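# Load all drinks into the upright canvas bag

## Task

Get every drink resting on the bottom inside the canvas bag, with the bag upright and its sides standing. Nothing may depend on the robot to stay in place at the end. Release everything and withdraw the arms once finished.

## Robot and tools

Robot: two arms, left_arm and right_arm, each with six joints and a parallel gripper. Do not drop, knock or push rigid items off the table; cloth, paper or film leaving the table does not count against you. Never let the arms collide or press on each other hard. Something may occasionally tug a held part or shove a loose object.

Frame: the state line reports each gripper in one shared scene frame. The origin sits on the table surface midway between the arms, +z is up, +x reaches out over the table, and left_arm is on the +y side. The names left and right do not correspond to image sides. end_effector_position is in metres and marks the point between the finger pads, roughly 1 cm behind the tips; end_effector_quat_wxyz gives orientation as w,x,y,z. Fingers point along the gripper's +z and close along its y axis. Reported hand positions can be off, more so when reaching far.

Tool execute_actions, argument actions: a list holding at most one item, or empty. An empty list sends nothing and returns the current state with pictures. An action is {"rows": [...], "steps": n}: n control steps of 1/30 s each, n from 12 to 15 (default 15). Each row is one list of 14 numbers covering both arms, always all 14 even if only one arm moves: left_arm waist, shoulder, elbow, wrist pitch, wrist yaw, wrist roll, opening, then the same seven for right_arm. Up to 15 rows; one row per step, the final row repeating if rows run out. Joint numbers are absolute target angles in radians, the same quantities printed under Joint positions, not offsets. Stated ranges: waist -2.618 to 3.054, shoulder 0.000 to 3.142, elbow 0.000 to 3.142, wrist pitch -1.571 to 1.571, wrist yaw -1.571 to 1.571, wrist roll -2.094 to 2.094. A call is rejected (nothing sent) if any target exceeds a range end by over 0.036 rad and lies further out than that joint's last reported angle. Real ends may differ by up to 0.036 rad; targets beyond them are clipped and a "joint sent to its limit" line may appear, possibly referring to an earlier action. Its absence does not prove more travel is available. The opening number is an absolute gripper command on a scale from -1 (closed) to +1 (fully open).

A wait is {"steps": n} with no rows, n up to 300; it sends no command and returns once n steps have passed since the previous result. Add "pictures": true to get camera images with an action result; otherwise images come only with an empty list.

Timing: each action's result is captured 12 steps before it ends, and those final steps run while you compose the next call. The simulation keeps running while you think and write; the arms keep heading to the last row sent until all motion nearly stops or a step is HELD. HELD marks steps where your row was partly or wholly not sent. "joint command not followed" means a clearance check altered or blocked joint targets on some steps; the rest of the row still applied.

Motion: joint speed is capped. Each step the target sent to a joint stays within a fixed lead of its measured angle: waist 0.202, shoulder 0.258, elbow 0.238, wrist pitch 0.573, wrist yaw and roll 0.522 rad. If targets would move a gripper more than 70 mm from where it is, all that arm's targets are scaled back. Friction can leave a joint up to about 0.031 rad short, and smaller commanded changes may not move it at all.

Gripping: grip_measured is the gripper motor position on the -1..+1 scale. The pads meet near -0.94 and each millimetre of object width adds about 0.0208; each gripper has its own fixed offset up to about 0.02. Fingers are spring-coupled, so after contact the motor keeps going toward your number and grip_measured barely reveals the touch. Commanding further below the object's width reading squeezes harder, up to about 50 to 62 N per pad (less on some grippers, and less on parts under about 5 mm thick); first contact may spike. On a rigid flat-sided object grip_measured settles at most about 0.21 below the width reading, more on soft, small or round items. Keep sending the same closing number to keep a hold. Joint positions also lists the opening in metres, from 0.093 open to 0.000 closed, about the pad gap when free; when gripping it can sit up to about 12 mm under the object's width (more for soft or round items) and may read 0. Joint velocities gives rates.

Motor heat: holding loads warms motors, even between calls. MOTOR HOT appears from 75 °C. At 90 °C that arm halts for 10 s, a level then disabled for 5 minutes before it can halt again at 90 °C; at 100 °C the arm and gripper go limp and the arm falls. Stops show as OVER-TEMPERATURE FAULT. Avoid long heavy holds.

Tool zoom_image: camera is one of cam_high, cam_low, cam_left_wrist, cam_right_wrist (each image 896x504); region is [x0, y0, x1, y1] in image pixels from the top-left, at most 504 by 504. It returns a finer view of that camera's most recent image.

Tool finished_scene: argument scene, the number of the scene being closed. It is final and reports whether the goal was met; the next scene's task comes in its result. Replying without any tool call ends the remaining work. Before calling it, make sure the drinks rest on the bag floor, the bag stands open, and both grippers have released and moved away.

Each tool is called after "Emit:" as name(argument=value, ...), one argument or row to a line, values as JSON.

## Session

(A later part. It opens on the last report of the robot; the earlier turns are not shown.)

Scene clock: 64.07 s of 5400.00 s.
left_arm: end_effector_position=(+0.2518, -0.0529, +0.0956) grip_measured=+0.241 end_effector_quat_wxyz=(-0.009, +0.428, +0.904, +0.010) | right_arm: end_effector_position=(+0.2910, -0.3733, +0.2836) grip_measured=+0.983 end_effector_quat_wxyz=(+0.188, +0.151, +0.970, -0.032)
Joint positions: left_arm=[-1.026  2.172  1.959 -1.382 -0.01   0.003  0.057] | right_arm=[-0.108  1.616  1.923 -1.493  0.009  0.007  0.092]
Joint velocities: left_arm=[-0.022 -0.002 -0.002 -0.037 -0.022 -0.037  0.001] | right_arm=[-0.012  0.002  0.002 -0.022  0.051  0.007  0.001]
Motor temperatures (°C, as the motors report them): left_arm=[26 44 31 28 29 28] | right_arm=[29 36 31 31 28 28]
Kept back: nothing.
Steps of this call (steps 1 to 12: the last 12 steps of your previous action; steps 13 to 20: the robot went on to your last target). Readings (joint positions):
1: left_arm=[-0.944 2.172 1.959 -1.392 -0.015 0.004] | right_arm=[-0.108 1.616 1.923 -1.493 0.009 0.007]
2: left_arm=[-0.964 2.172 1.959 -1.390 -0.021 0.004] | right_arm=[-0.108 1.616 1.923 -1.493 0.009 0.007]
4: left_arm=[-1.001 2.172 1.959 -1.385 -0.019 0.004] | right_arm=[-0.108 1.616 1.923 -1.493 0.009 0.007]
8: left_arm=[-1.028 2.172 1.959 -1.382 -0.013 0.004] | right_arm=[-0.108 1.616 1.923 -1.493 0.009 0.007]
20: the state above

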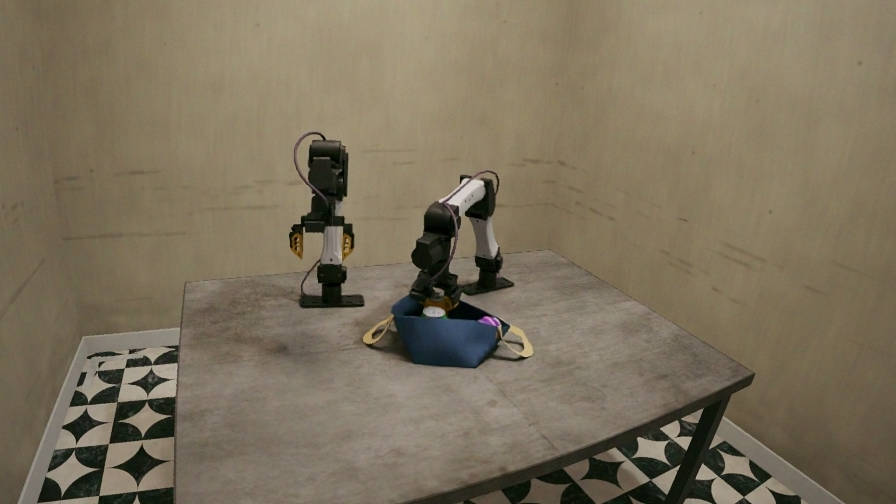

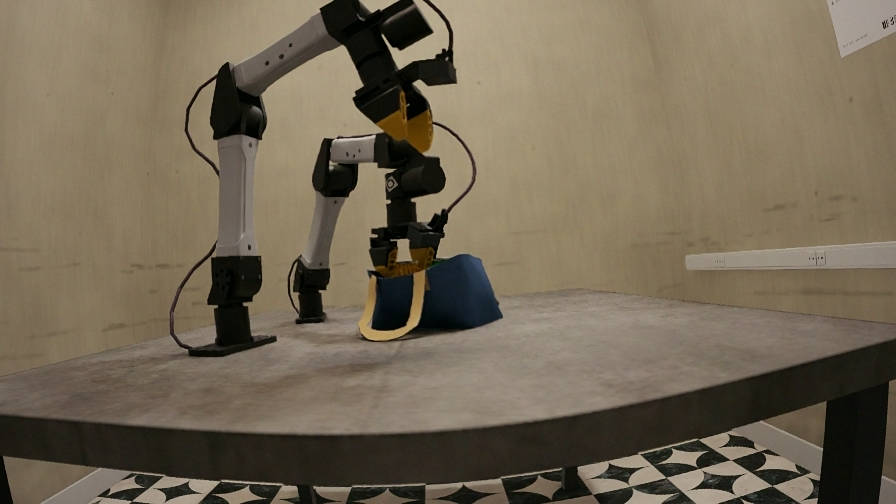

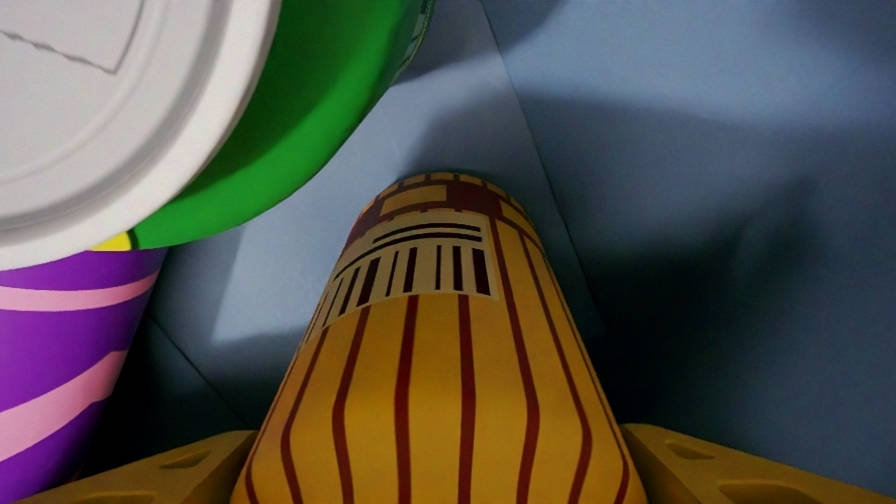

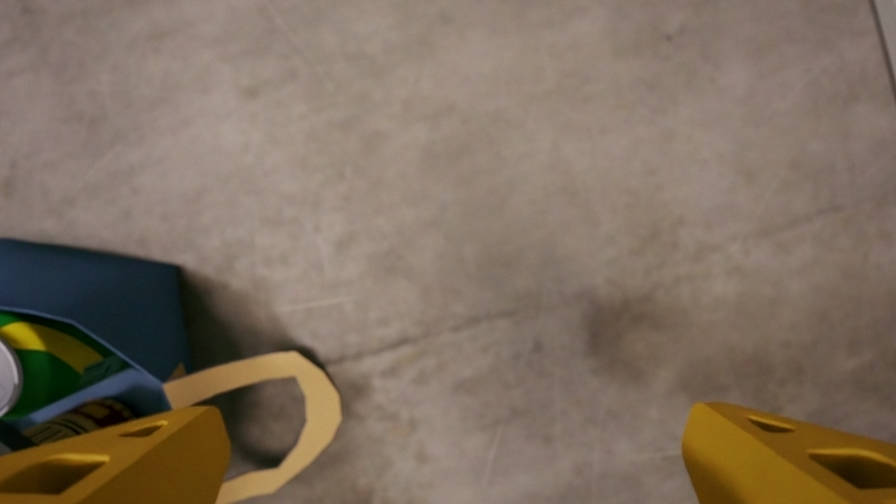

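Emit:
execute_actions(
  actions=[
    {"rows":[[-0.97,2.16,1.95,-1.38,0,0,0,-0.1,1.6,1.9,-1.5,0,0,1]],"steps":15},
  ],
)

Emit:
execute_actions(
  actions=[
    {"rows":[[-0.97,2.16,1.95,-1.38,0,0,0.6,-0.1,1.6,1.9,-1.5,0,0,1]],"steps":15},
  ],
)

Emit:
execute_actions(
  actions=[
    {"rows":[[-0.99,2.06,2.17,-1.485,0,0,0.6,-0.1,1.6,1.9,-1.5,0,0,1]],"steps":15},
  ],
)

Emit:
execute_actions(
  actions=[
    {"rows":[[-0.78,2.2,2.22,-1.46,0,0.78,0.6,-0.1,1.6,1.9,-1.5,0,0,1]],"steps":15},
  ],
)

Emit:
execute_actions(
  actions=[
    {"steps":25},
  ],
  pictures=true,
)

Scene clock: 64.97 s of 5400.00 s.
left_arm: end_effector_position=(+0.2563, -0.0491, +0.0956) grip_measured=+0.241 end_effector_quat_wxyz=(-0.013, +0.418, +0.908, +0.002) | right_arm: end_effector_position=(+0.2910, -0.3733, +0.2836) grip_measured=+0.983 end_effector_quat_wxyz=(+0.188, +0.151, +0.970, -0.032)
Joint positions: left_arm=[-1.006  2.172  1.959 -1.382  0.006  0.003  0.057] | right_arm=[-0.108  1.616  1.923 -1.493  0.009  0.007  0.092]
Joint velocities: left_arm=[ 0.256 -0.022 -0.002  0.007  0.154 -0.022 -0.   ] | right_arm=[-0.007 -0.007  0.002  0.051 -0.022 -0.037 -0.001]
Motor temperatures (°C, as the motors report them): left_arm=[26 44 31 28 29 28] | right_arm=[29 36 31 31 28 28]
Steps of this call (steps 1 to 15: the robot went on to your last target; steps 16 to 24: nothing new was sent; steps 25 to 27: the first 3 steps of this action). Readings (joint positions):
25: left_arm=[-1.022 2.172 1.959 -1.382 -0.009 0.003] | right_arm=[-0.108 1.616 1.923 -1.493 0.009 0.007]
26: left_arm=[-1.015 2.172 1.959 -1.382 -0.000 0.003] | right_arm=[-0.108 1.616 1.923 -1.493 0.009 0.007]
27: the state above

Scene clock: 65.47 s of 5400.00 s.
left_arm: end_effector_position=(+0.2649, -0.0417, +0.0956) grip_measured=+0.587 end_effector_quat_wxyz=(-0.014, +0.404, +0.914, -0.001) | right_arm: end_effector_position=(+0.2910, -0.3733, +0.2836) grip_measured=+0.983 end_effector_quat_wxyz=(+0.188, +0.151, +0.970, -0.032)
Joint positions: left_arm=[-0.976  2.172  1.959 -1.382  0.012  0.003  0.073] | right_arm=[-0.108  1.616  1.923 -1.493  0.009  0.007  0.092]
Joint velocities: left_arm=[ 0.007 -0.007 -0.012 -0.022  0.007 -0.051  0.022] | right_arm=[-0.002  0.002 -0.012 -0.037  0.007 -0.022  0.001]
Motor temperatures (°C, as the motors report them): left_arm=[26 44 31 28 29 28] | right_arm=[29 36 31 31 28 28]
Steps of this call (steps 1 to 12: the last 12 steps of your previous action; steps 13 to 15: the first 3 steps of this action). Readings (joint positions):
13: left_arm=[-0.976 2.172 1.959 -1.382 0.014 0.003] | right_arm=[-0.108 1.616 1.923 -1.493 0.009 0.007]
14: left_arm=[-0.976 2.172 1.959 -1.382 0.013 0.003] | right_arm=[-0.108 1.616 1.923 -1.493 0.009 0.007]
15: the state above

Scene clock: 65.97 s of 5400.00 s.
left_arm: end_effector_position=(+0.2719, -0.0488, +0.1219) grip_measured=+0.598 end_effector_quat_wxyz=(+0.013, +0.405, +0.914, -0.011) | right_arm: end_effector_position=(+0.2910, -0.3733, +0.2836) grip_measured=+0.983 end_effector_quat_wxyz=(+0.188, +0.151, +0.970, -0.032)
Joint positions: left_arm=[-0.976  2.163  2.049 -1.423  0.01   0.003  0.074] | right_arm=[-0.108  1.616  1.923 -1.493  0.009  0.007  0.092]
Joint velocities: left_arm=[-0.007 -0.379  1.053 -0.183  0.037 -0.022  0.001] | right_arm=[-0.007 -0.002 -0.017  0.007 -0.051  0.007 -0.   ]
Motor temperatures (°C, as the motors report them): left_arm=[26 45 31 28 29 28] | right_arm=[29 36 31 31 28 28]
Steps of this call (steps 1 to 12: the last 12 steps of your previous action; steps 13 to 15: the first 3 steps of this action). Readings (joint positions):
13: left_arm=[-0.976 2.171 1.978 -1.397 0.010 0.003] | right_arm=[-0.108 1.616 1.923 -1.493 0.009 0.007]
14: left_arm=[-0.976 2.172 2.012 -1.414 0.010 0.003] | right_arm=[-0.108 1.616 1.923 -1.493 0.009 0.007]
15: the state above

Scene clock: 66.47 s of 5400.00 s.
left_arm: end_effector_position=(+0.2993, -0.0412, +0.1933) grip_measured=+0.598 end_effector_quat_wxyz=(+0.101, +0.462, +0.880, -0.040) | right_arm: end_effector_position=(+0.2910, -0.3733, +0.2836) grip_measured=+0.983 end_effector_quat_wxyz=(+0.188, +0.151, +0.970, -0.032)
Joint positions: left_arm=[-0.915  2.086  2.196 -1.464  0.019  0.197  0.074] | right_arm=[-0.108  1.616  1.923 -1.493  0.009  0.007  0.092]
Joint velocities: left_arm=[ 1.062  0.593  0.217  0.125  0.051  2.249 -0.   ] | right_arm=[ 0.002 -0.022 -0.012  0.007 -0.022 -0.022 -0.001]
Motor temperatures (°C, as the motors report them): left_arm=[26 44 31 28 29 28] | right_arm=[29 36 31 31 28 28]
Steps of this call (steps 1 to 12: the last 12 steps of your previous action; steps 13 to 15: the first 3 steps of this action). Readings (joint positions):
13: left_arm=[-0.971 2.051 2.175 -1.467 0.014 0.051] | right_arm=[-0.108 1.616 1.923 -1.493 0.009 0.007]
14: left_arm=[-0.949 2.066 2.187 -1.467 0.019 0.122] | right_arm=[-0.108 1.616 1.923 -1.493 0.009 0.007]
15: the state above

Scene clock: 67.30 s of 5400.00 s.
left_arm: end_effector_position=(+0.3491, +0.0014, +0.1429) grip_measured=+0.598 end_effector_quat_wxyz=(+0.055, +0.644, +0.763, +0.005) | right_arm: end_effector_position=(+0.2910, -0.3733, +0.2836) grip_measured=+0.983 end_effector_quat_wxyz=(+0.188, +0.151, +0.970, -0.032)
Joint positions: left_arm=[-0.777  2.211  2.205 -1.456 -0.002  0.772  0.074] | right_arm=[-0.108  1.616  1.923 -1.493  0.009  0.007  0.092]
Joint velocities: left_arm=[-0.007  0.002 -0.007  0.007 -0.051  0.007  0.001] | right_arm=[ 0.012  0.002 -0.012 -0.066 -0.022 -0.051  0.001]
Motor temperatures (°C, as the motors report them): left_arm=[26 45 31 28 29 28] | right_arm=[29 36 31 31 28 28]
Kept back: nothing.
Steps of this call (steps 1 to 12: the last 12 steps of your previous action; steps 13 to 25: the robot went on to your last target). Readings (joint positions):
1: left_arm=[-0.875 2.109 2.202 -1.462 0.019 0.285] | right_arm=[-0.108 1.616 1.923 -1.493 0.009 0.007]
2: left_arm=[-0.836 2.133 2.205 -1.458 0.016 0.377] | right_arm=[-0.108 1.616 1.923 -1.493 0.009 0.007]
4: left_arm=[-0.777 2.178 2.205 -1.456 0.007 0.520] | right_arm=[-0.108 1.616 1.923 -1.493 0.009 0.007]
8: left_arm=[-0.758 2.213 2.205 -1.456 -0.002 0.670] | right_arm=[-0.108 1.616 1.923 -1.493 0.009 0.007]
25: the state above

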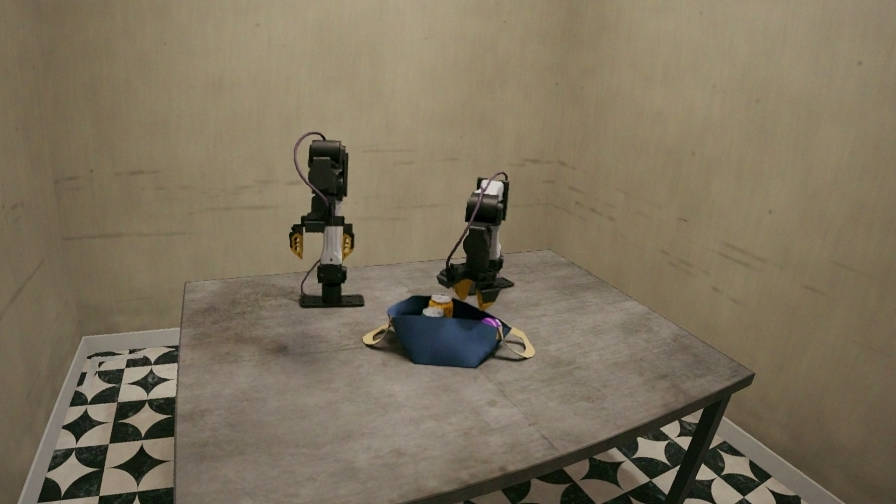

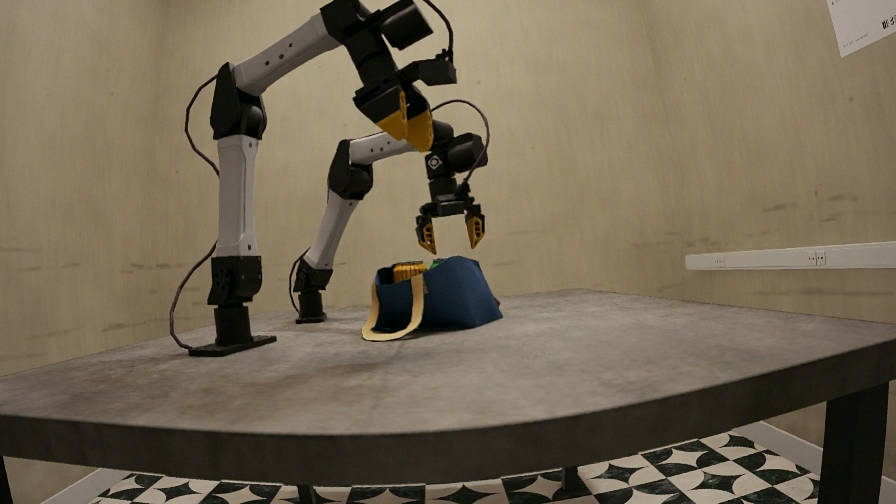

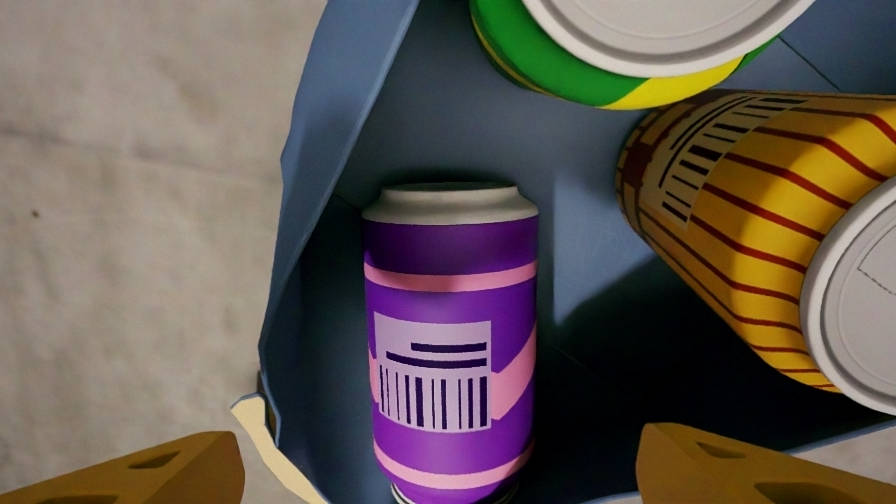

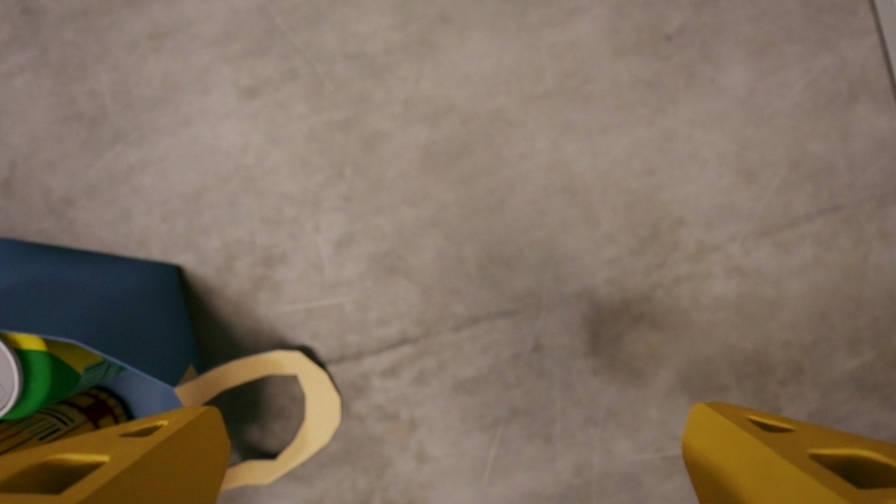

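Emit:
execute_actions(
  actions=[
    {"rows":[[-0.78,2.35,2.15,-1.37,0,0.78,0.6,-0.1,1.6,1.9,-1.5,0,0,1]],"steps":15},
  ],
)

Emit:
execute_actions(
  actions=[
    {"steps":25},
  ],
  pictures=true,
)

Scene clock: 67.73 s of 5400.00 s.
left_arm: end_effector_position=(+0.3551, -0.0030, +0.1250) grip_measured=+0.598 end_effector_quat_wxyz=(+0.048, +0.645, +0.762, +0.004) | right_arm: end_effector_position=(+0.2910, -0.3733, +0.2836) grip_measured=+0.983 end_effector_quat_wxyz=(+0.188, +0.151, +0.970, -0.032)
Joint positions: left_arm=[-0.777  2.251  2.201 -1.425 -0.002  0.774  0.074] | right_arm=[-0.108  1.616  1.923 -1.493  0.009  0.007  0.092]
Joint velocities: left_arm=[ 0.017  0.642 -0.164  0.418  0.037  0.007  0.001] | right_arm=[-0.017  0.012  0.012 -0.051 -0.022  0.007 -0.001]
Motor temperatures (°C, as the motors report them): left_arm=[26 45 31 28 29 28] | right_arm=[29 36 31 31 28 28]
Steps of this call (steps 1 to 10: the robot went on to your last target; steps 11 to 13: the first 3 steps of this action). Readings (joint positions):
11: left_arm=[-0.777 2.219 2.204 -1.452 -0.002 0.774] | right_arm=[-0.108 1.616 1.923 -1.493 0.009 0.007]
12: left_arm=[-0.777 2.231 2.204 -1.440 -0.002 0.774] | right_arm=[-0.108 1.616 1.923 -1.493 0.009 0.007]
13: the state above

Scene clock: 68.57 s of 5400.00 s.
left_arm: end_effector_position=(+0.3561, -0.0058, +0.0699) grip_measured=+0.598 end_effector_quat_wxyz=(+0.002, +0.646, +0.763, -0.005) | right_arm: end_effector_position=(+0.2910, -0.3733, +0.2836) grip_measured=+0.983 end_effector_quat_wxyz=(+0.188, +0.151, +0.970, -0.032)
Joint positions: left_arm=[-0.776  2.355  2.162 -1.374  0.01   0.774  0.074] | right_arm=[-0.108  1.616  1.923 -1.493  0.009  0.007  0.092]
Joint velocities: left_arm=[-0.017 -0.007 -0.007  0.007  0.022 -0.051 -0.001] | right_arm=[-0.012 -0.022 -0.007  0.051  0.022 -0.037  0.   ]
Motor temperatures (°C, as the motors report them): left_arm=[26 45 31 28 29 28] | right_arm=[29 36 31 31 28 28]
Kept back: nothing.
Steps of this call (steps 1 to 12: the last 12 steps of your previous action; steps 13 to 25: the robot went on to your last target). Readings (joint positions):
1: left_arm=[-0.777 2.274 2.194 -1.411 -0.002 0.774] | right_arm=[-0.108 1.616 1.923 -1.493 0.009 0.007]
2: left_arm=[-0.777 2.298 2.185 -1.401 -0.002 0.774] | right_arm=[-0.108 1.616 1.923 -1.493 0.009 0.007]
4: left_arm=[-0.777 2.339 2.169 -1.390 -0.002 0.774] | right_arm=[-0.108 1.616 1.923 -1.493 0.009 0.007]
8: left_arm=[-0.776 2.355 2.162 -1.374 0.012 0.773] | right_arm=[-0.108 1.616 1.923 -1.493 0.009 0.007]
25: the state above

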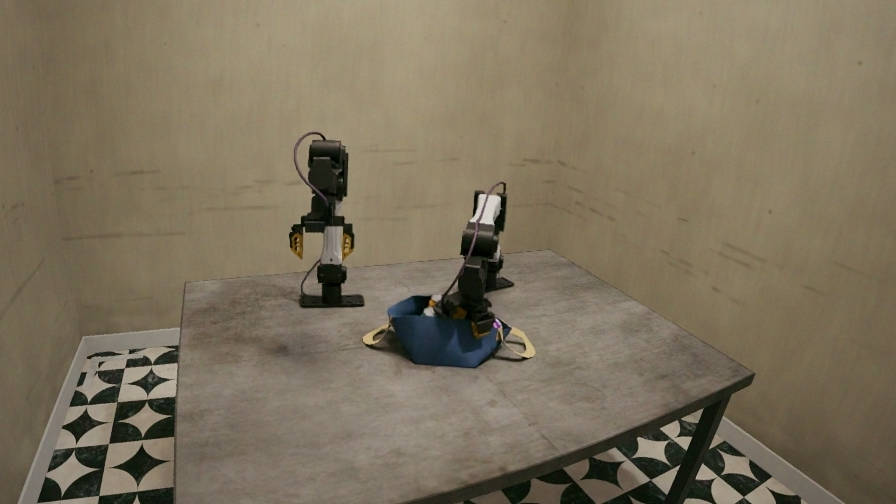

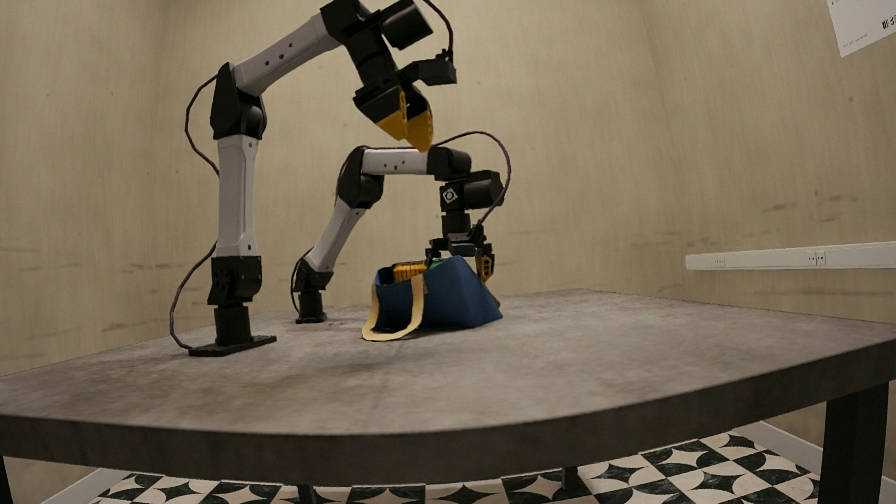

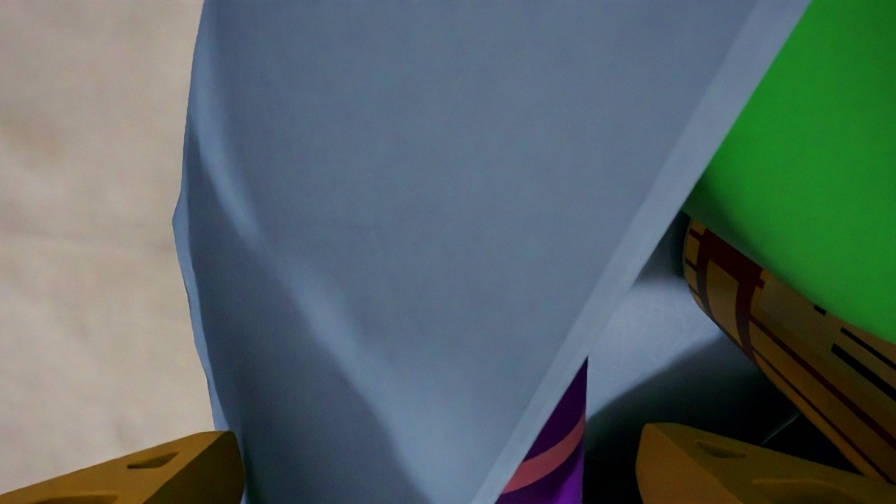

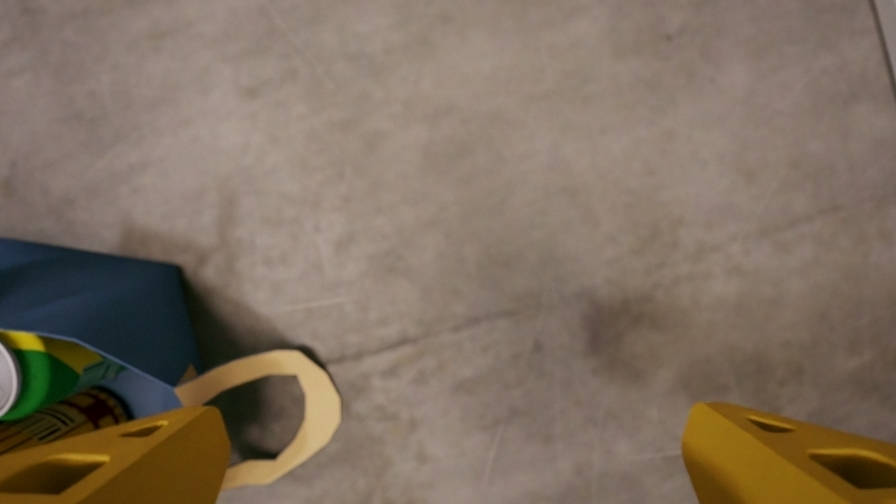

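Emit:
execute_actions(
  actions=[
    {"rows":[[-0.78,2.40,2.16,-1.36,0,0.78,0.6,-0.1,1.6,1.9,-1.5,0,0,1],[-0.78,2.40,2.16,-1.36,0,0.78,0.6,-0.1,1.6,1.9,-1.5,0,0,1],[-0.78,2.40,2.16,-1.36,0,0.78,0.6,-0.1,1.6,1.9,-1.5,0,0,1],[-0.78,2.40,2.16,-1.36,0,0.78,0.6,-0.1,1.6,1.9,-1.5,0,0,1],[-0.78,2.40,2.16,-1.36,0,0.78,0.6,-0.1,1.6,1.9,-1.5,0,0,1],[-0.78,2.40,2.16,-1.36,0,0.78,0.6,-0.1,1.6,1.9,-1.5,0,0,1],[-0.78,2.40,2.16,-1.36,0,0.78,0.1,-0.1,1.6,1.9,-1.5,0,0,1]],"steps":15},
  ],
)

Emit:
execute_actions(
  actions=[
    {"steps":25},
  ],
  pictures=true,
)

Scene clock: 69.37 s of 5400.00 s.
left_arm: end_effector_position=(+0.3566, -0.0067, +0.0680) grip_measured=+0.598 end_effector_quat_wxyz=(+0.003, +0.646, +0.763, -0.006) | right_arm: end_effector_position=(+0.2910, -0.3733, +0.2836) grip_measured=+0.983 end_effector_quat_wxyz=(+0.188, +0.151, +0.970, -0.032)
Joint positions: left_arm=[-0.776  2.359  2.162 -1.369  0.013  0.775  0.074] | right_arm=[-0.108  1.616  1.923 -1.493  0.009  0.007  0.092]
Joint velocities: left_arm=[-0.007  0.007  0.007  0.125 -0.051 -0.007 -0.   ] | right_arm=[-0.017  0.007  0.012  0.081  0.007 -0.022 -0.001]
Motor temperatures (°C, as the motors report them): left_arm=[26 45 31 28 29 28] | right_arm=[29 36 31 31 28 28]
Steps of this call (steps 1 to 15: the robot went on to your last target; steps 16 to 21: nothing new was sent; steps 22 to 24: the first 3 steps of this action). Readings (joint positions):
22: left_arm=[-0.776 2.357 2.162 -1.374 0.010 0.775] | right_arm=[-0.108 1.616 1.923 -1.493 0.009 0.007]
23: left_arm=[-0.776 2.359 2.162 -1.372 0.010 0.775] | right_arm=[-0.108 1.616 1.923 -1.493 0.009 0.007]
24: the state above

Scene clock: 70.20 s of 5400.00 s.
left_arm: end_effector_position=(+0.3570, -0.0071, +0.0680) grip_measured=+0.102 end_effector_quat_wxyz=(+0.004, +0.647, +0.763, -0.006) | right_arm: end_effector_position=(+0.2910, -0.3733, +0.2836) grip_measured=+0.983 end_effector_quat_wxyz=(+0.188, +0.151, +0.970, -0.032)
Joint positions: left_arm=[-0.776  2.359  2.162 -1.367  0.013  0.777  0.05 ] | right_arm=[-0.108  1.616  1.923 -1.493  0.009  0.007  0.092]
Joint velocities: left_arm=[-0.017 -0.002  0.007  0.066 -0.051 -0.037 -0.001] | right_arm=[ 0.007  0.002 -0.007  0.051 -0.007 -0.007  0.   ]
Motor temperatures (°C, as the motors report them): left_arm=[26 45 31 28 29 28] | right_arm=[29 36 31 31 28 28]
Kept back: nothing.
Steps of this call (steps 1 to 12: the last 12 steps of your previous action; steps 13 to 15: the robot went on to your last target; steps 16 to 25: nothing new was sent). Readings (joint positions):
1: left_arm=[-0.776 2.359 2.162 -1.368 0.013 0.775] | right_arm=[-0.108 1.616 1.923 -1.493 0.009 0.007]
2: left_arm=[-0.776 2.359 2.162 -1.368 0.013 0.775] | right_arm=[-0.108 1.616 1.923 -1.493 0.009 0.007]
4: left_arm=[-0.776 2.359 2.162 -1.368 0.013 0.776] | right_arm=[-0.108 1.616 1.923 -1.493 0.009 0.007]
8: left_arm=[-0.776 2.359 2.162 -1.367 0.013 0.776] | right_arm=[-0.108 1.616 1.923 -1.493 0.009 0.007]
25: the state above
All arms were judged still, so your last target was given up. Only a new action makes them travel on or press farther. Fingers that are still opening or closing keep moving.

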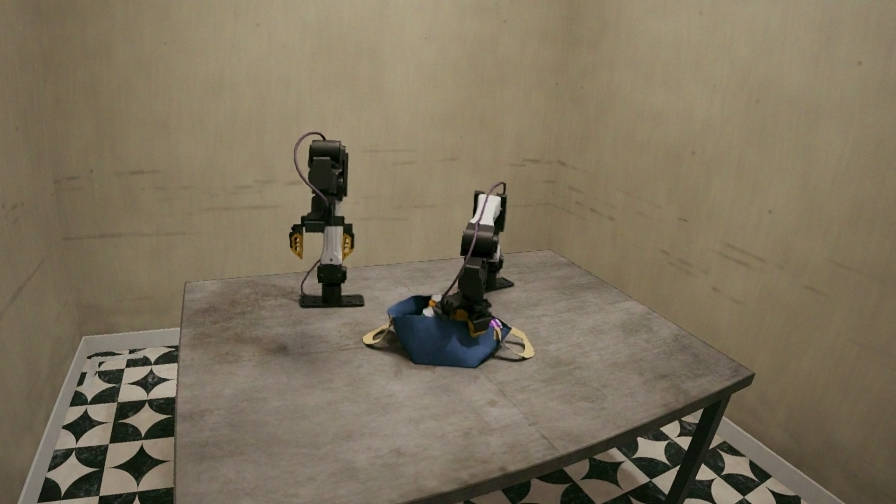

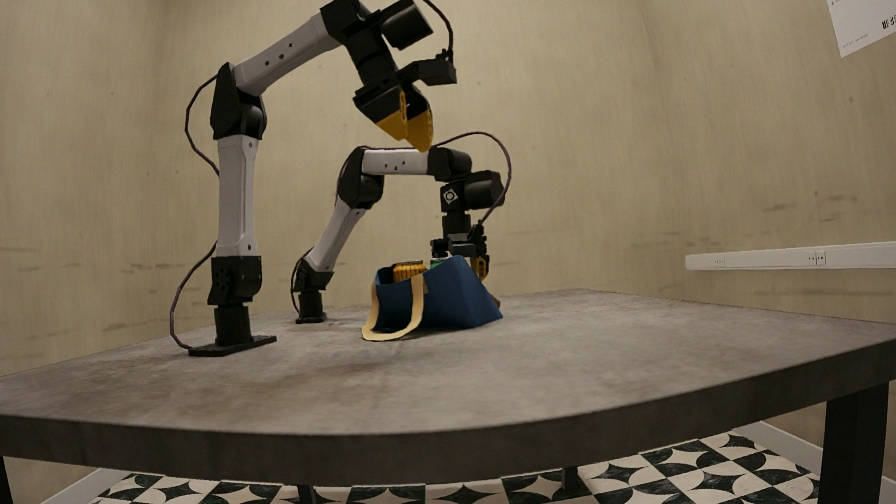

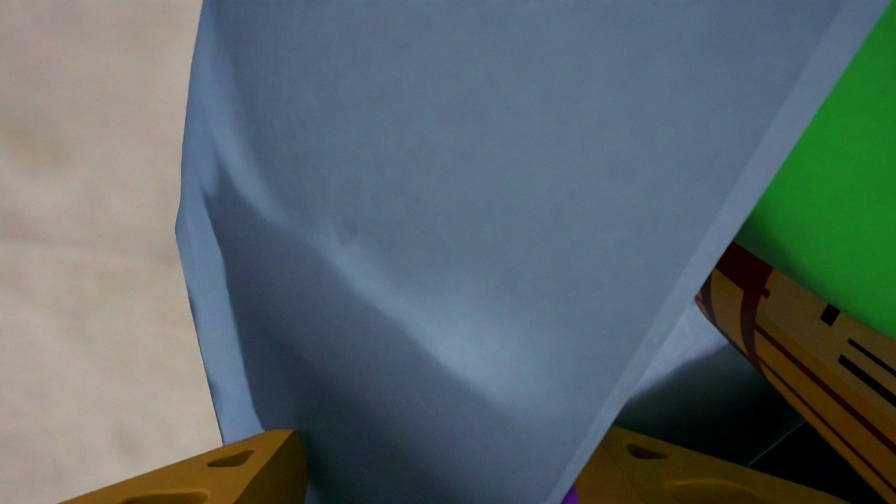

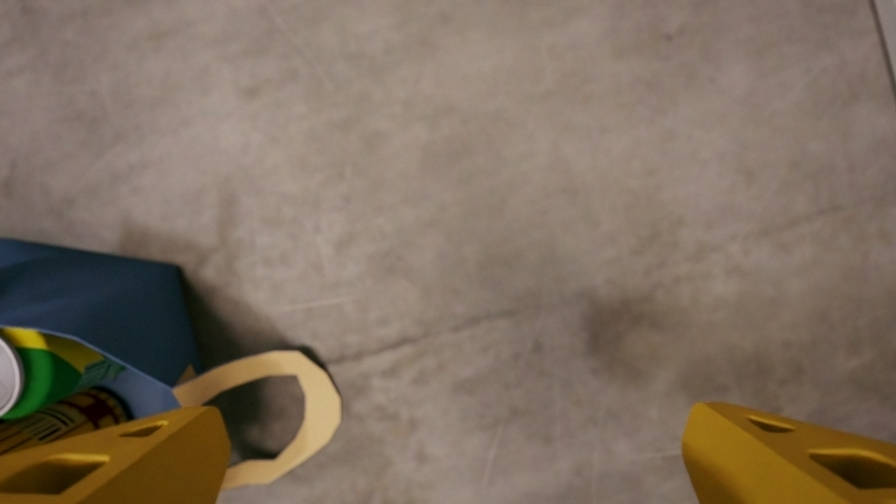

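Emit:
execute_actions(
  actions=[
    {"rows":[[-0.78,2.36,2.16,-1.37,0,0.78,0.6,-0.1,1.6,1.9,-1.5,0,0,1],[-0.78,2.36,2.16,-1.37,0,0.78,0.6,-0.1,1.6,1.9,-1.5,0,0,1],[-0.78,2.36,2.16,-1.37,0,0.78,0.6,-0.1,1.6,1.9,-1.5,0,0,1],[-0.78,2.3,2.18,-1.42,0,0.78,0.6,-0.1,1.6,1.9,-1.5,0,0,1],[-0.78,2.2,2.2,-1.46,0,0.78,0.6,-0.1,1.6,1.9,-1.5,0,0,1],[-0.78,2.14,2.2,-1.48,0,0.78,0.6,-0.1,1.6,1.9,-1.5,0,0,1]],"steps":15},
  ],
)

Emit:
execute_actions(
  actions=[
    {"rows":[[-0.835,2.14,2.17,-1.48,0,0.78,0.6,-0.1,1.6,1.9,-1.5,0,0,1]],"steps":15},
  ],
)

Emit:
execute_actions(
  actions=[
    {"steps":25},
  ],
  pictures=true,
)

Scene clock: 71.17 s of 5400.00 s.
left_arm: end_effector_position=(+0.3570, -0.0071, +0.0680) grip_measured=+0.572 end_effector_quat_wxyz=(+0.004, +0.647, +0.763, -0.006) | right_arm: end_effector_position=(+0.2910, -0.3733, +0.2836) grip_measured=+0.983 end_effector_quat_wxyz=(+0.188, +0.151, +0.970, -0.032)
Joint positions: left_arm=[-0.776  2.359  2.162 -1.367  0.013  0.777  0.073] | right_arm=[-0.108  1.616  1.923 -1.493  0.009  0.007  0.092]
Joint velocities: left_arm=[-0.007 -0.017  0.007  0.081  0.022  0.037  0.055] | right_arm=[ 0.007 -0.002  0.017  0.022 -0.007  0.037  0.001]
Motor temperatures (°C, as the motors report them): left_arm=[26 45 31 28 29 28] | right_arm=[29 36 31 31 28 28]
Steps of this call (steps 1 to 26: nothing new was sent; steps 27 to 29: the first 3 steps of this action). Readings (joint positions):
27: left_arm=[-0.776 2.359 2.162 -1.367 0.013 0.777] | right_arm=[-0.108 1.616 1.923 -1.493 0.009 0.007]
28: left_arm=[-0.776 2.359 2.162 -1.367 0.013 0.777] | right_arm=[-0.108 1.616 1.923 -1.493 0.009 0.007]
29: the state above

Scene clock: 71.67 s of 5400.00 s.
left_arm: end_effector_position=(+0.3368, -0.0040, +0.1809) grip_measured=+0.598 end_effector_quat_wxyz=(+0.097, +0.653, +0.751, +0.003) | right_arm: end_effector_position=(+0.2910, -0.3733, +0.2836) grip_measured=+0.983 end_effector_quat_wxyz=(+0.188, +0.151, +0.970, -0.032)
Joint positions: left_arm=[-0.8    2.115  2.195 -1.456  0.006  0.777  0.074] | right_arm=[-0.108  1.616  1.923 -1.493  0.009  0.007  0.092]
Joint velocities: left_arm=[-0.388  0.105 -0.081 -0.022 -0.007  0.037 -0.001] | right_arm=[-0.027 -0.002 -0.012  0.051  0.037 -0.022  0.   ]
Motor temperatures (°C, as the motors report them): left_arm=[26 45 31 28 29 28] | right_arm=[29 36 31 31 28 28]
Steps of this call (steps 1 to 12: the last 12 steps of your previous action; steps 13 to 15: the first 3 steps of this action). Readings (joint positions):
13: left_arm=[-0.780 2.109 2.201 -1.452 0.009 0.777] | right_arm=[-0.108 1.616 1.923 -1.493 0.009 0.007]
14: left_arm=[-0.788 2.112 2.198 -1.454 0.006 0.777] | right_arm=[-0.108 1.616 1.923 -1.493 0.009 0.007]
15: the state above

Scene clock: 72.50 s of 5400.00 s.
left_arm: end_effector_position=(+0.3243, -0.0153, +0.1749) grip_measured=+0.598 end_effector_quat_wxyz=(+0.085, +0.668, +0.739, +0.001) | right_arm: end_effector_position=(+0.2910, -0.3733, +0.2836) grip_measured=+0.983 end_effector_quat_wxyz=(+0.188, +0.151, +0.970, -0.032)
Joint positions: left_arm=[-0.838  2.124  2.189 -1.466  0.006  0.777  0.074] | right_arm=[-0.108  1.616  1.923 -1.493  0.009  0.007  0.092]
Joint velocities: left_arm=[-0.022  0.007 -0.002 -0.037  0.007  0.022  0.   ] | right_arm=[ 0.007 -0.022  0.007 -0.007 -0.022 -0.022  0.   ]
Motor temperatures (°C, as the motors report them): left_arm=[26 45 31 28 29 28] | right_arm=[29 36 31 31 28 28]
Kept back: nothing.
Steps of this call (steps 1 to 12: the last 12 steps of your previous action; steps 13 to 25: the robot went on to your last target). Readings (joint positions):
1: left_arm=[-0.813 2.118 2.192 -1.458 0.006 0.777] | right_arm=[-0.108 1.616 1.923 -1.493 0.009 0.007]
2: left_arm=[-0.824 2.121 2.191 -1.460 0.006 0.777] | right_arm=[-0.108 1.616 1.923 -1.493 0.009 0.007]
4: left_arm=[-0.836 2.124 2.189 -1.463 0.006 0.777] | right_arm=[-0.108 1.616 1.923 -1.493 0.009 0.007]
8: left_arm=[-0.838 2.124 2.189 -1.465 0.006 0.777] | right_arm=[-0.108 1.616 1.923 -1.493 0.009 0.007]
25: the state above

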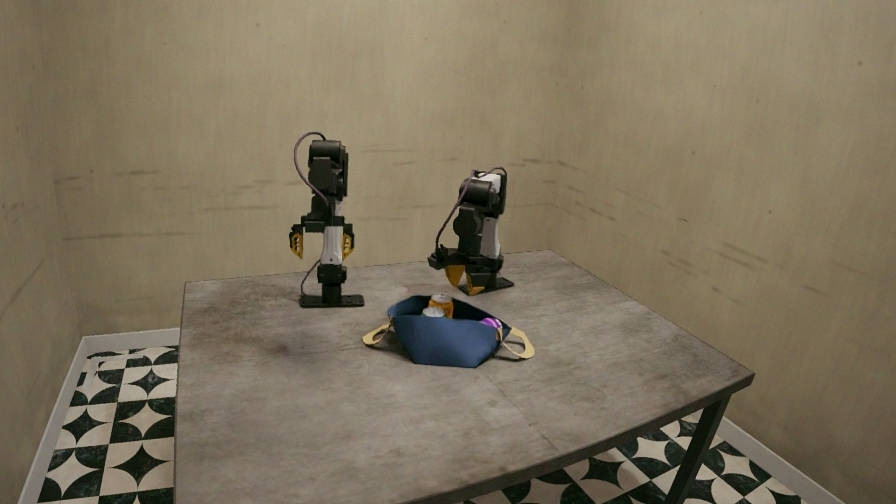

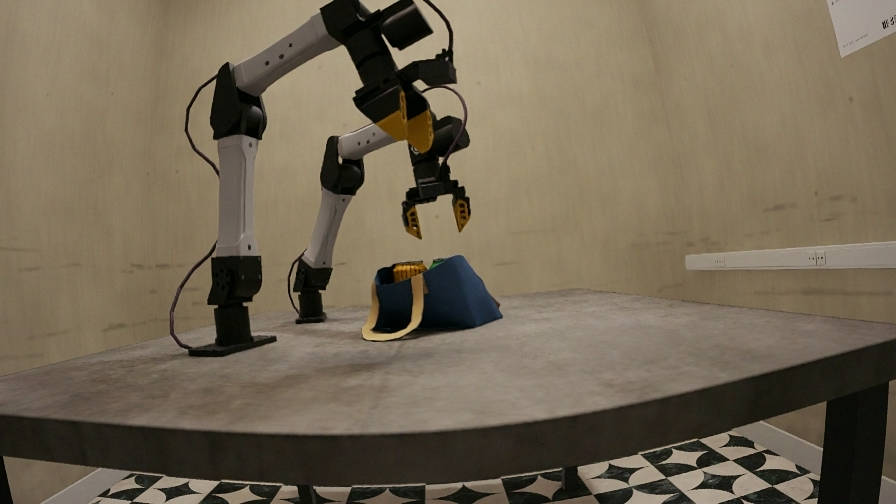

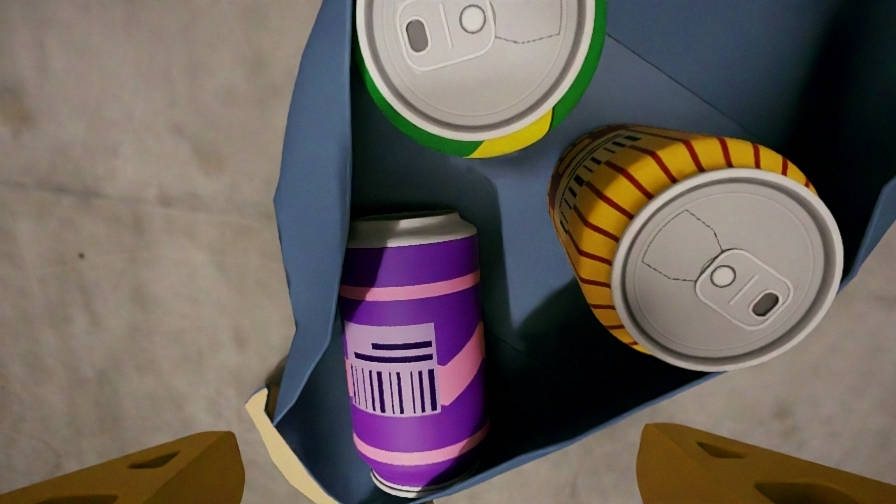

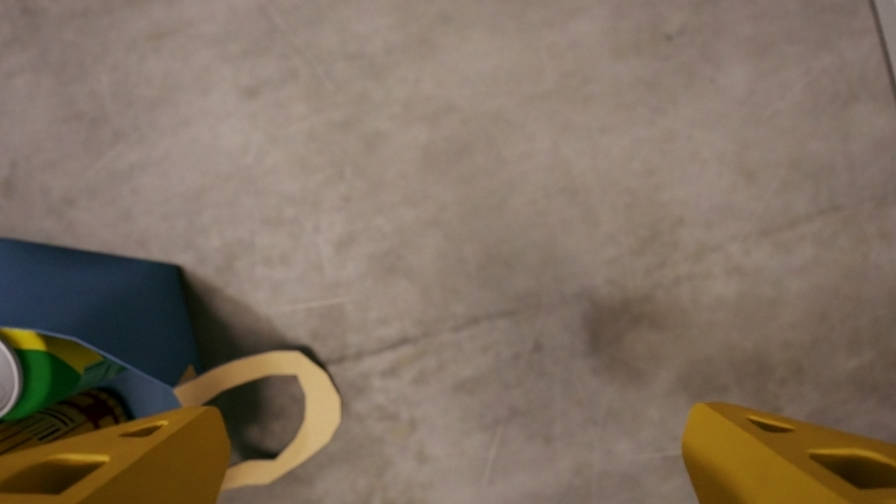

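Emit:
execute_actions(
  actions=[
    {"rows":[[-0.78,2.05,2.13,-1.49,0,0.78,-1,-0.1,1.6,1.9,-1.5,0,0,1]],"steps":15},
  ],
)

Emit:
execute_actions(
  actions=[
    {"rows":[[-0.78,2.31,2.04,-1.33,0,0.78,-1,-0.1,1.6,1.9,-1.5,0,0,1]],"steps":15},
  ],
)

Emit:
execute_actions(
  actions=[
    {"steps":25},
  ],
  pictures=true,
)

Scene clock: 73.67 s of 5400.00 s.
left_arm: end_effector_position=(+0.3242, -0.0022, +0.1768) grip_measured=-0.113 end_effector_quat_wxyz=(+0.080, +0.659, +0.747, +0.001) | right_arm: end_effector_position=(+0.2910, -0.3733, +0.2836) grip_measured=+0.983 end_effector_quat_wxyz=(+0.188, +0.151, +0.970, -0.032)
Joint positions: left_arm=[-0.814  2.096  2.154 -1.47   0.007  0.777  0.04 ] | right_arm=[-0.108  1.616  1.923 -1.493  0.009  0.007  0.092]
Joint velocities: left_arm=[ 0.388 -0.315 -0.198 -0.212  0.022  0.051 -0.421] | right_arm=[ 0.002 -0.007  0.012 -0.051  0.022  0.022  0.   ]
Motor temperatures (°C, as the motors report them): left_arm=[26 45 31 28 29 28] | right_arm=[29 36 31 31 28 28]
Steps of this call (steps 1 to 15: the robot went on to your last target; steps 16 to 32: nothing new was sent; steps 33 to 35: the first 3 steps of this action). Readings (joint positions):
33: left_arm=[-0.834 2.118 2.180 -1.462 0.007 0.777] | right_arm=[-0.108 1.616 1.923 -1.493 0.009 0.007]
34: left_arm=[-0.826 2.107 2.164 -1.464 0.007 0.777] | right_arm=[-0.108 1.616 1.923 -1.493 0.009 0.007]
35: the state above

Scene clock: 74.17 s of 5400.00 s.
left_arm: end_effector_position=(+0.3367, +0.0091, +0.1719) grip_measured=-1.000 end_effector_quat_wxyz=(+0.081, +0.645, +0.760, +0.004) | right_arm: end_effector_position=(+0.2910, -0.3733, +0.2836) grip_measured=+0.983 end_effector_quat_wxyz=(+0.188, +0.151, +0.970, -0.032)
Joint positions: left_arm=[-0.777  2.1    2.14  -1.448  0.005  0.777  0.   ] | right_arm=[-0.108  1.616  1.923 -1.493  0.009  0.007  0.092]
Joint velocities: left_arm=[-0.032  0.691 -0.198  0.462 -0.051 -0.066  0.   ] | right_arm=[-0.007  0.022 -0.007 -0.051  0.051  0.037 -0.001]
Motor temperatures (°C, as the motors report them): left_arm=[26 45 31 28 29 28] | right_arm=[29 36 31 31 28 28]
Steps of this call (steps 1 to 12: the last 12 steps of your previous action; steps 13 to 15: the first 3 steps of this action). Readings (joint positions):
13: left_arm=[-0.777 2.067 2.147 -1.473 0.005 0.777] | right_arm=[-0.108 1.616 1.923 -1.493 0.009 0.007]
14: left_arm=[-0.777 2.079 2.145 -1.462 0.005 0.777] | right_arm=[-0.108 1.616 1.923 -1.493 0.009 0.007]
15: the state above

Scene clock: 75.00 s of 5400.00 s.
left_arm: end_effector_position=(+0.3400, +0.0024, +0.0737) grip_measured=-1.000 end_effector_quat_wxyz=(-0.008, +0.647, +0.763, -0.011) | right_arm: end_effector_position=(+0.2910, -0.3733, +0.2836) grip_measured=+0.983 end_effector_quat_wxyz=(+0.188, +0.151, +0.970, -0.032)
Joint positions: left_arm=[-0.778  2.289  2.063 -1.363  0.021  0.775  0.   ] | right_arm=[-0.108  1.616  1.923 -1.493  0.009  0.007  0.092]
Joint velocities: left_arm=[ 0.002 -0.007  0.007 -0.007  0.037  0.007  0.   ] | right_arm=[-0.017  0.007 -0.022 -0.007  0.095 -0.007  0.001]
Motor temperatures (°C, as the motors report them): left_arm=[26 45 31 28 29 28] | right_arm=[29 36 31 31 28 28]
Kept back: nothing.
Steps of this call (steps 1 to 12: the last 12 steps of your previous action; steps 13 to 25: the robot went on to your last target). Readings (joint positions):
1: left_arm=[-0.777 2.126 2.131 -1.434 0.005 0.777] | right_arm=[-0.108 1.616 1.923 -1.493 0.009 0.007]
2: left_arm=[-0.777 2.157 2.121 -1.419 0.005 0.777] | right_arm=[-0.108 1.616 1.923 -1.493 0.009 0.007]
4: left_arm=[-0.777 2.224 2.093 -1.389 0.005 0.777] | right_arm=[-0.108 1.616 1.923 -1.493 0.009 0.007]
8: left_arm=[-0.778 2.289 2.063 -1.383 0.028 0.773] | right_arm=[-0.108 1.616 1.923 -1.493 0.009 0.007]
25: the state above

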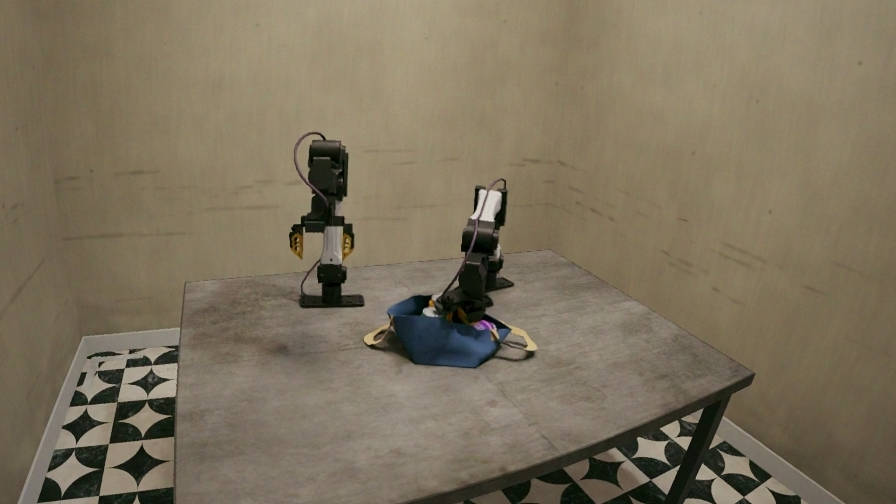

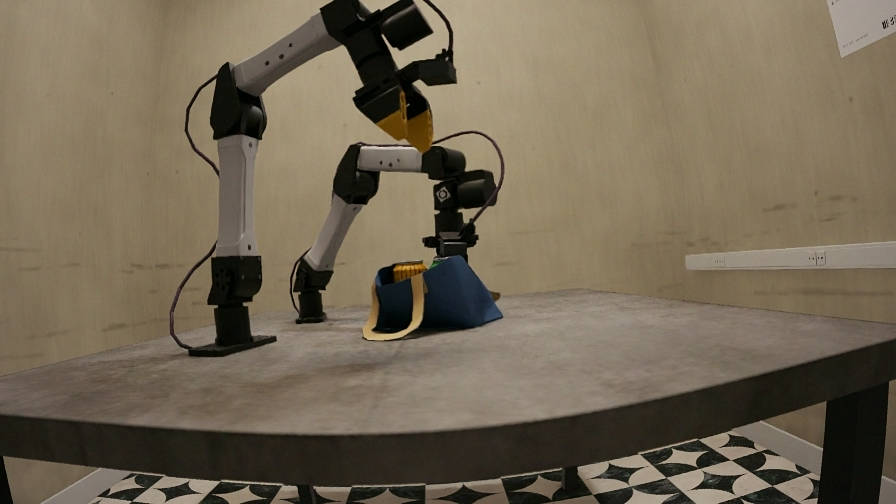

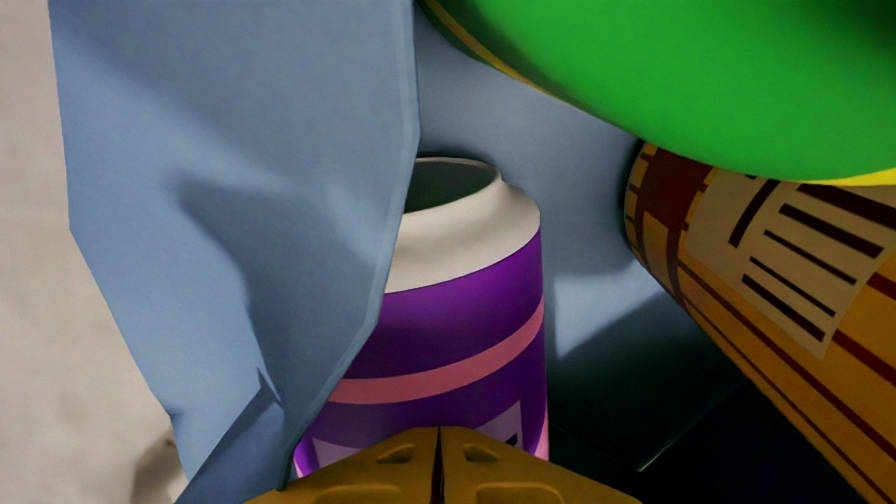

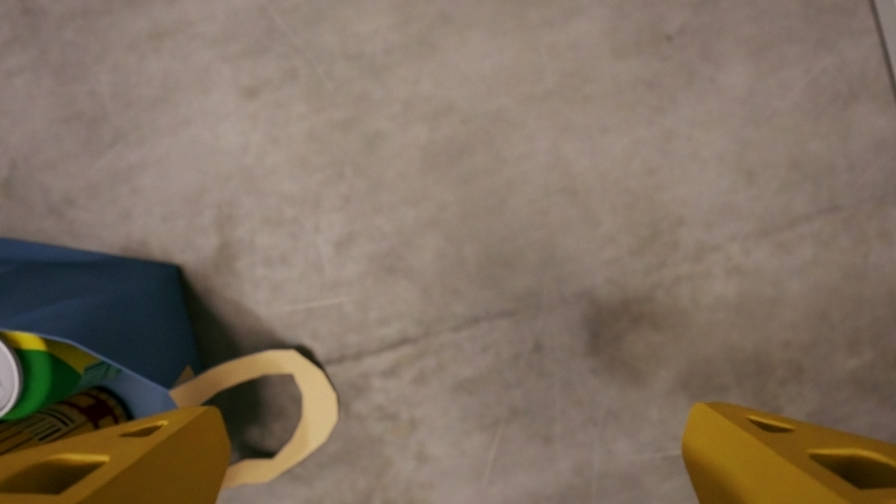

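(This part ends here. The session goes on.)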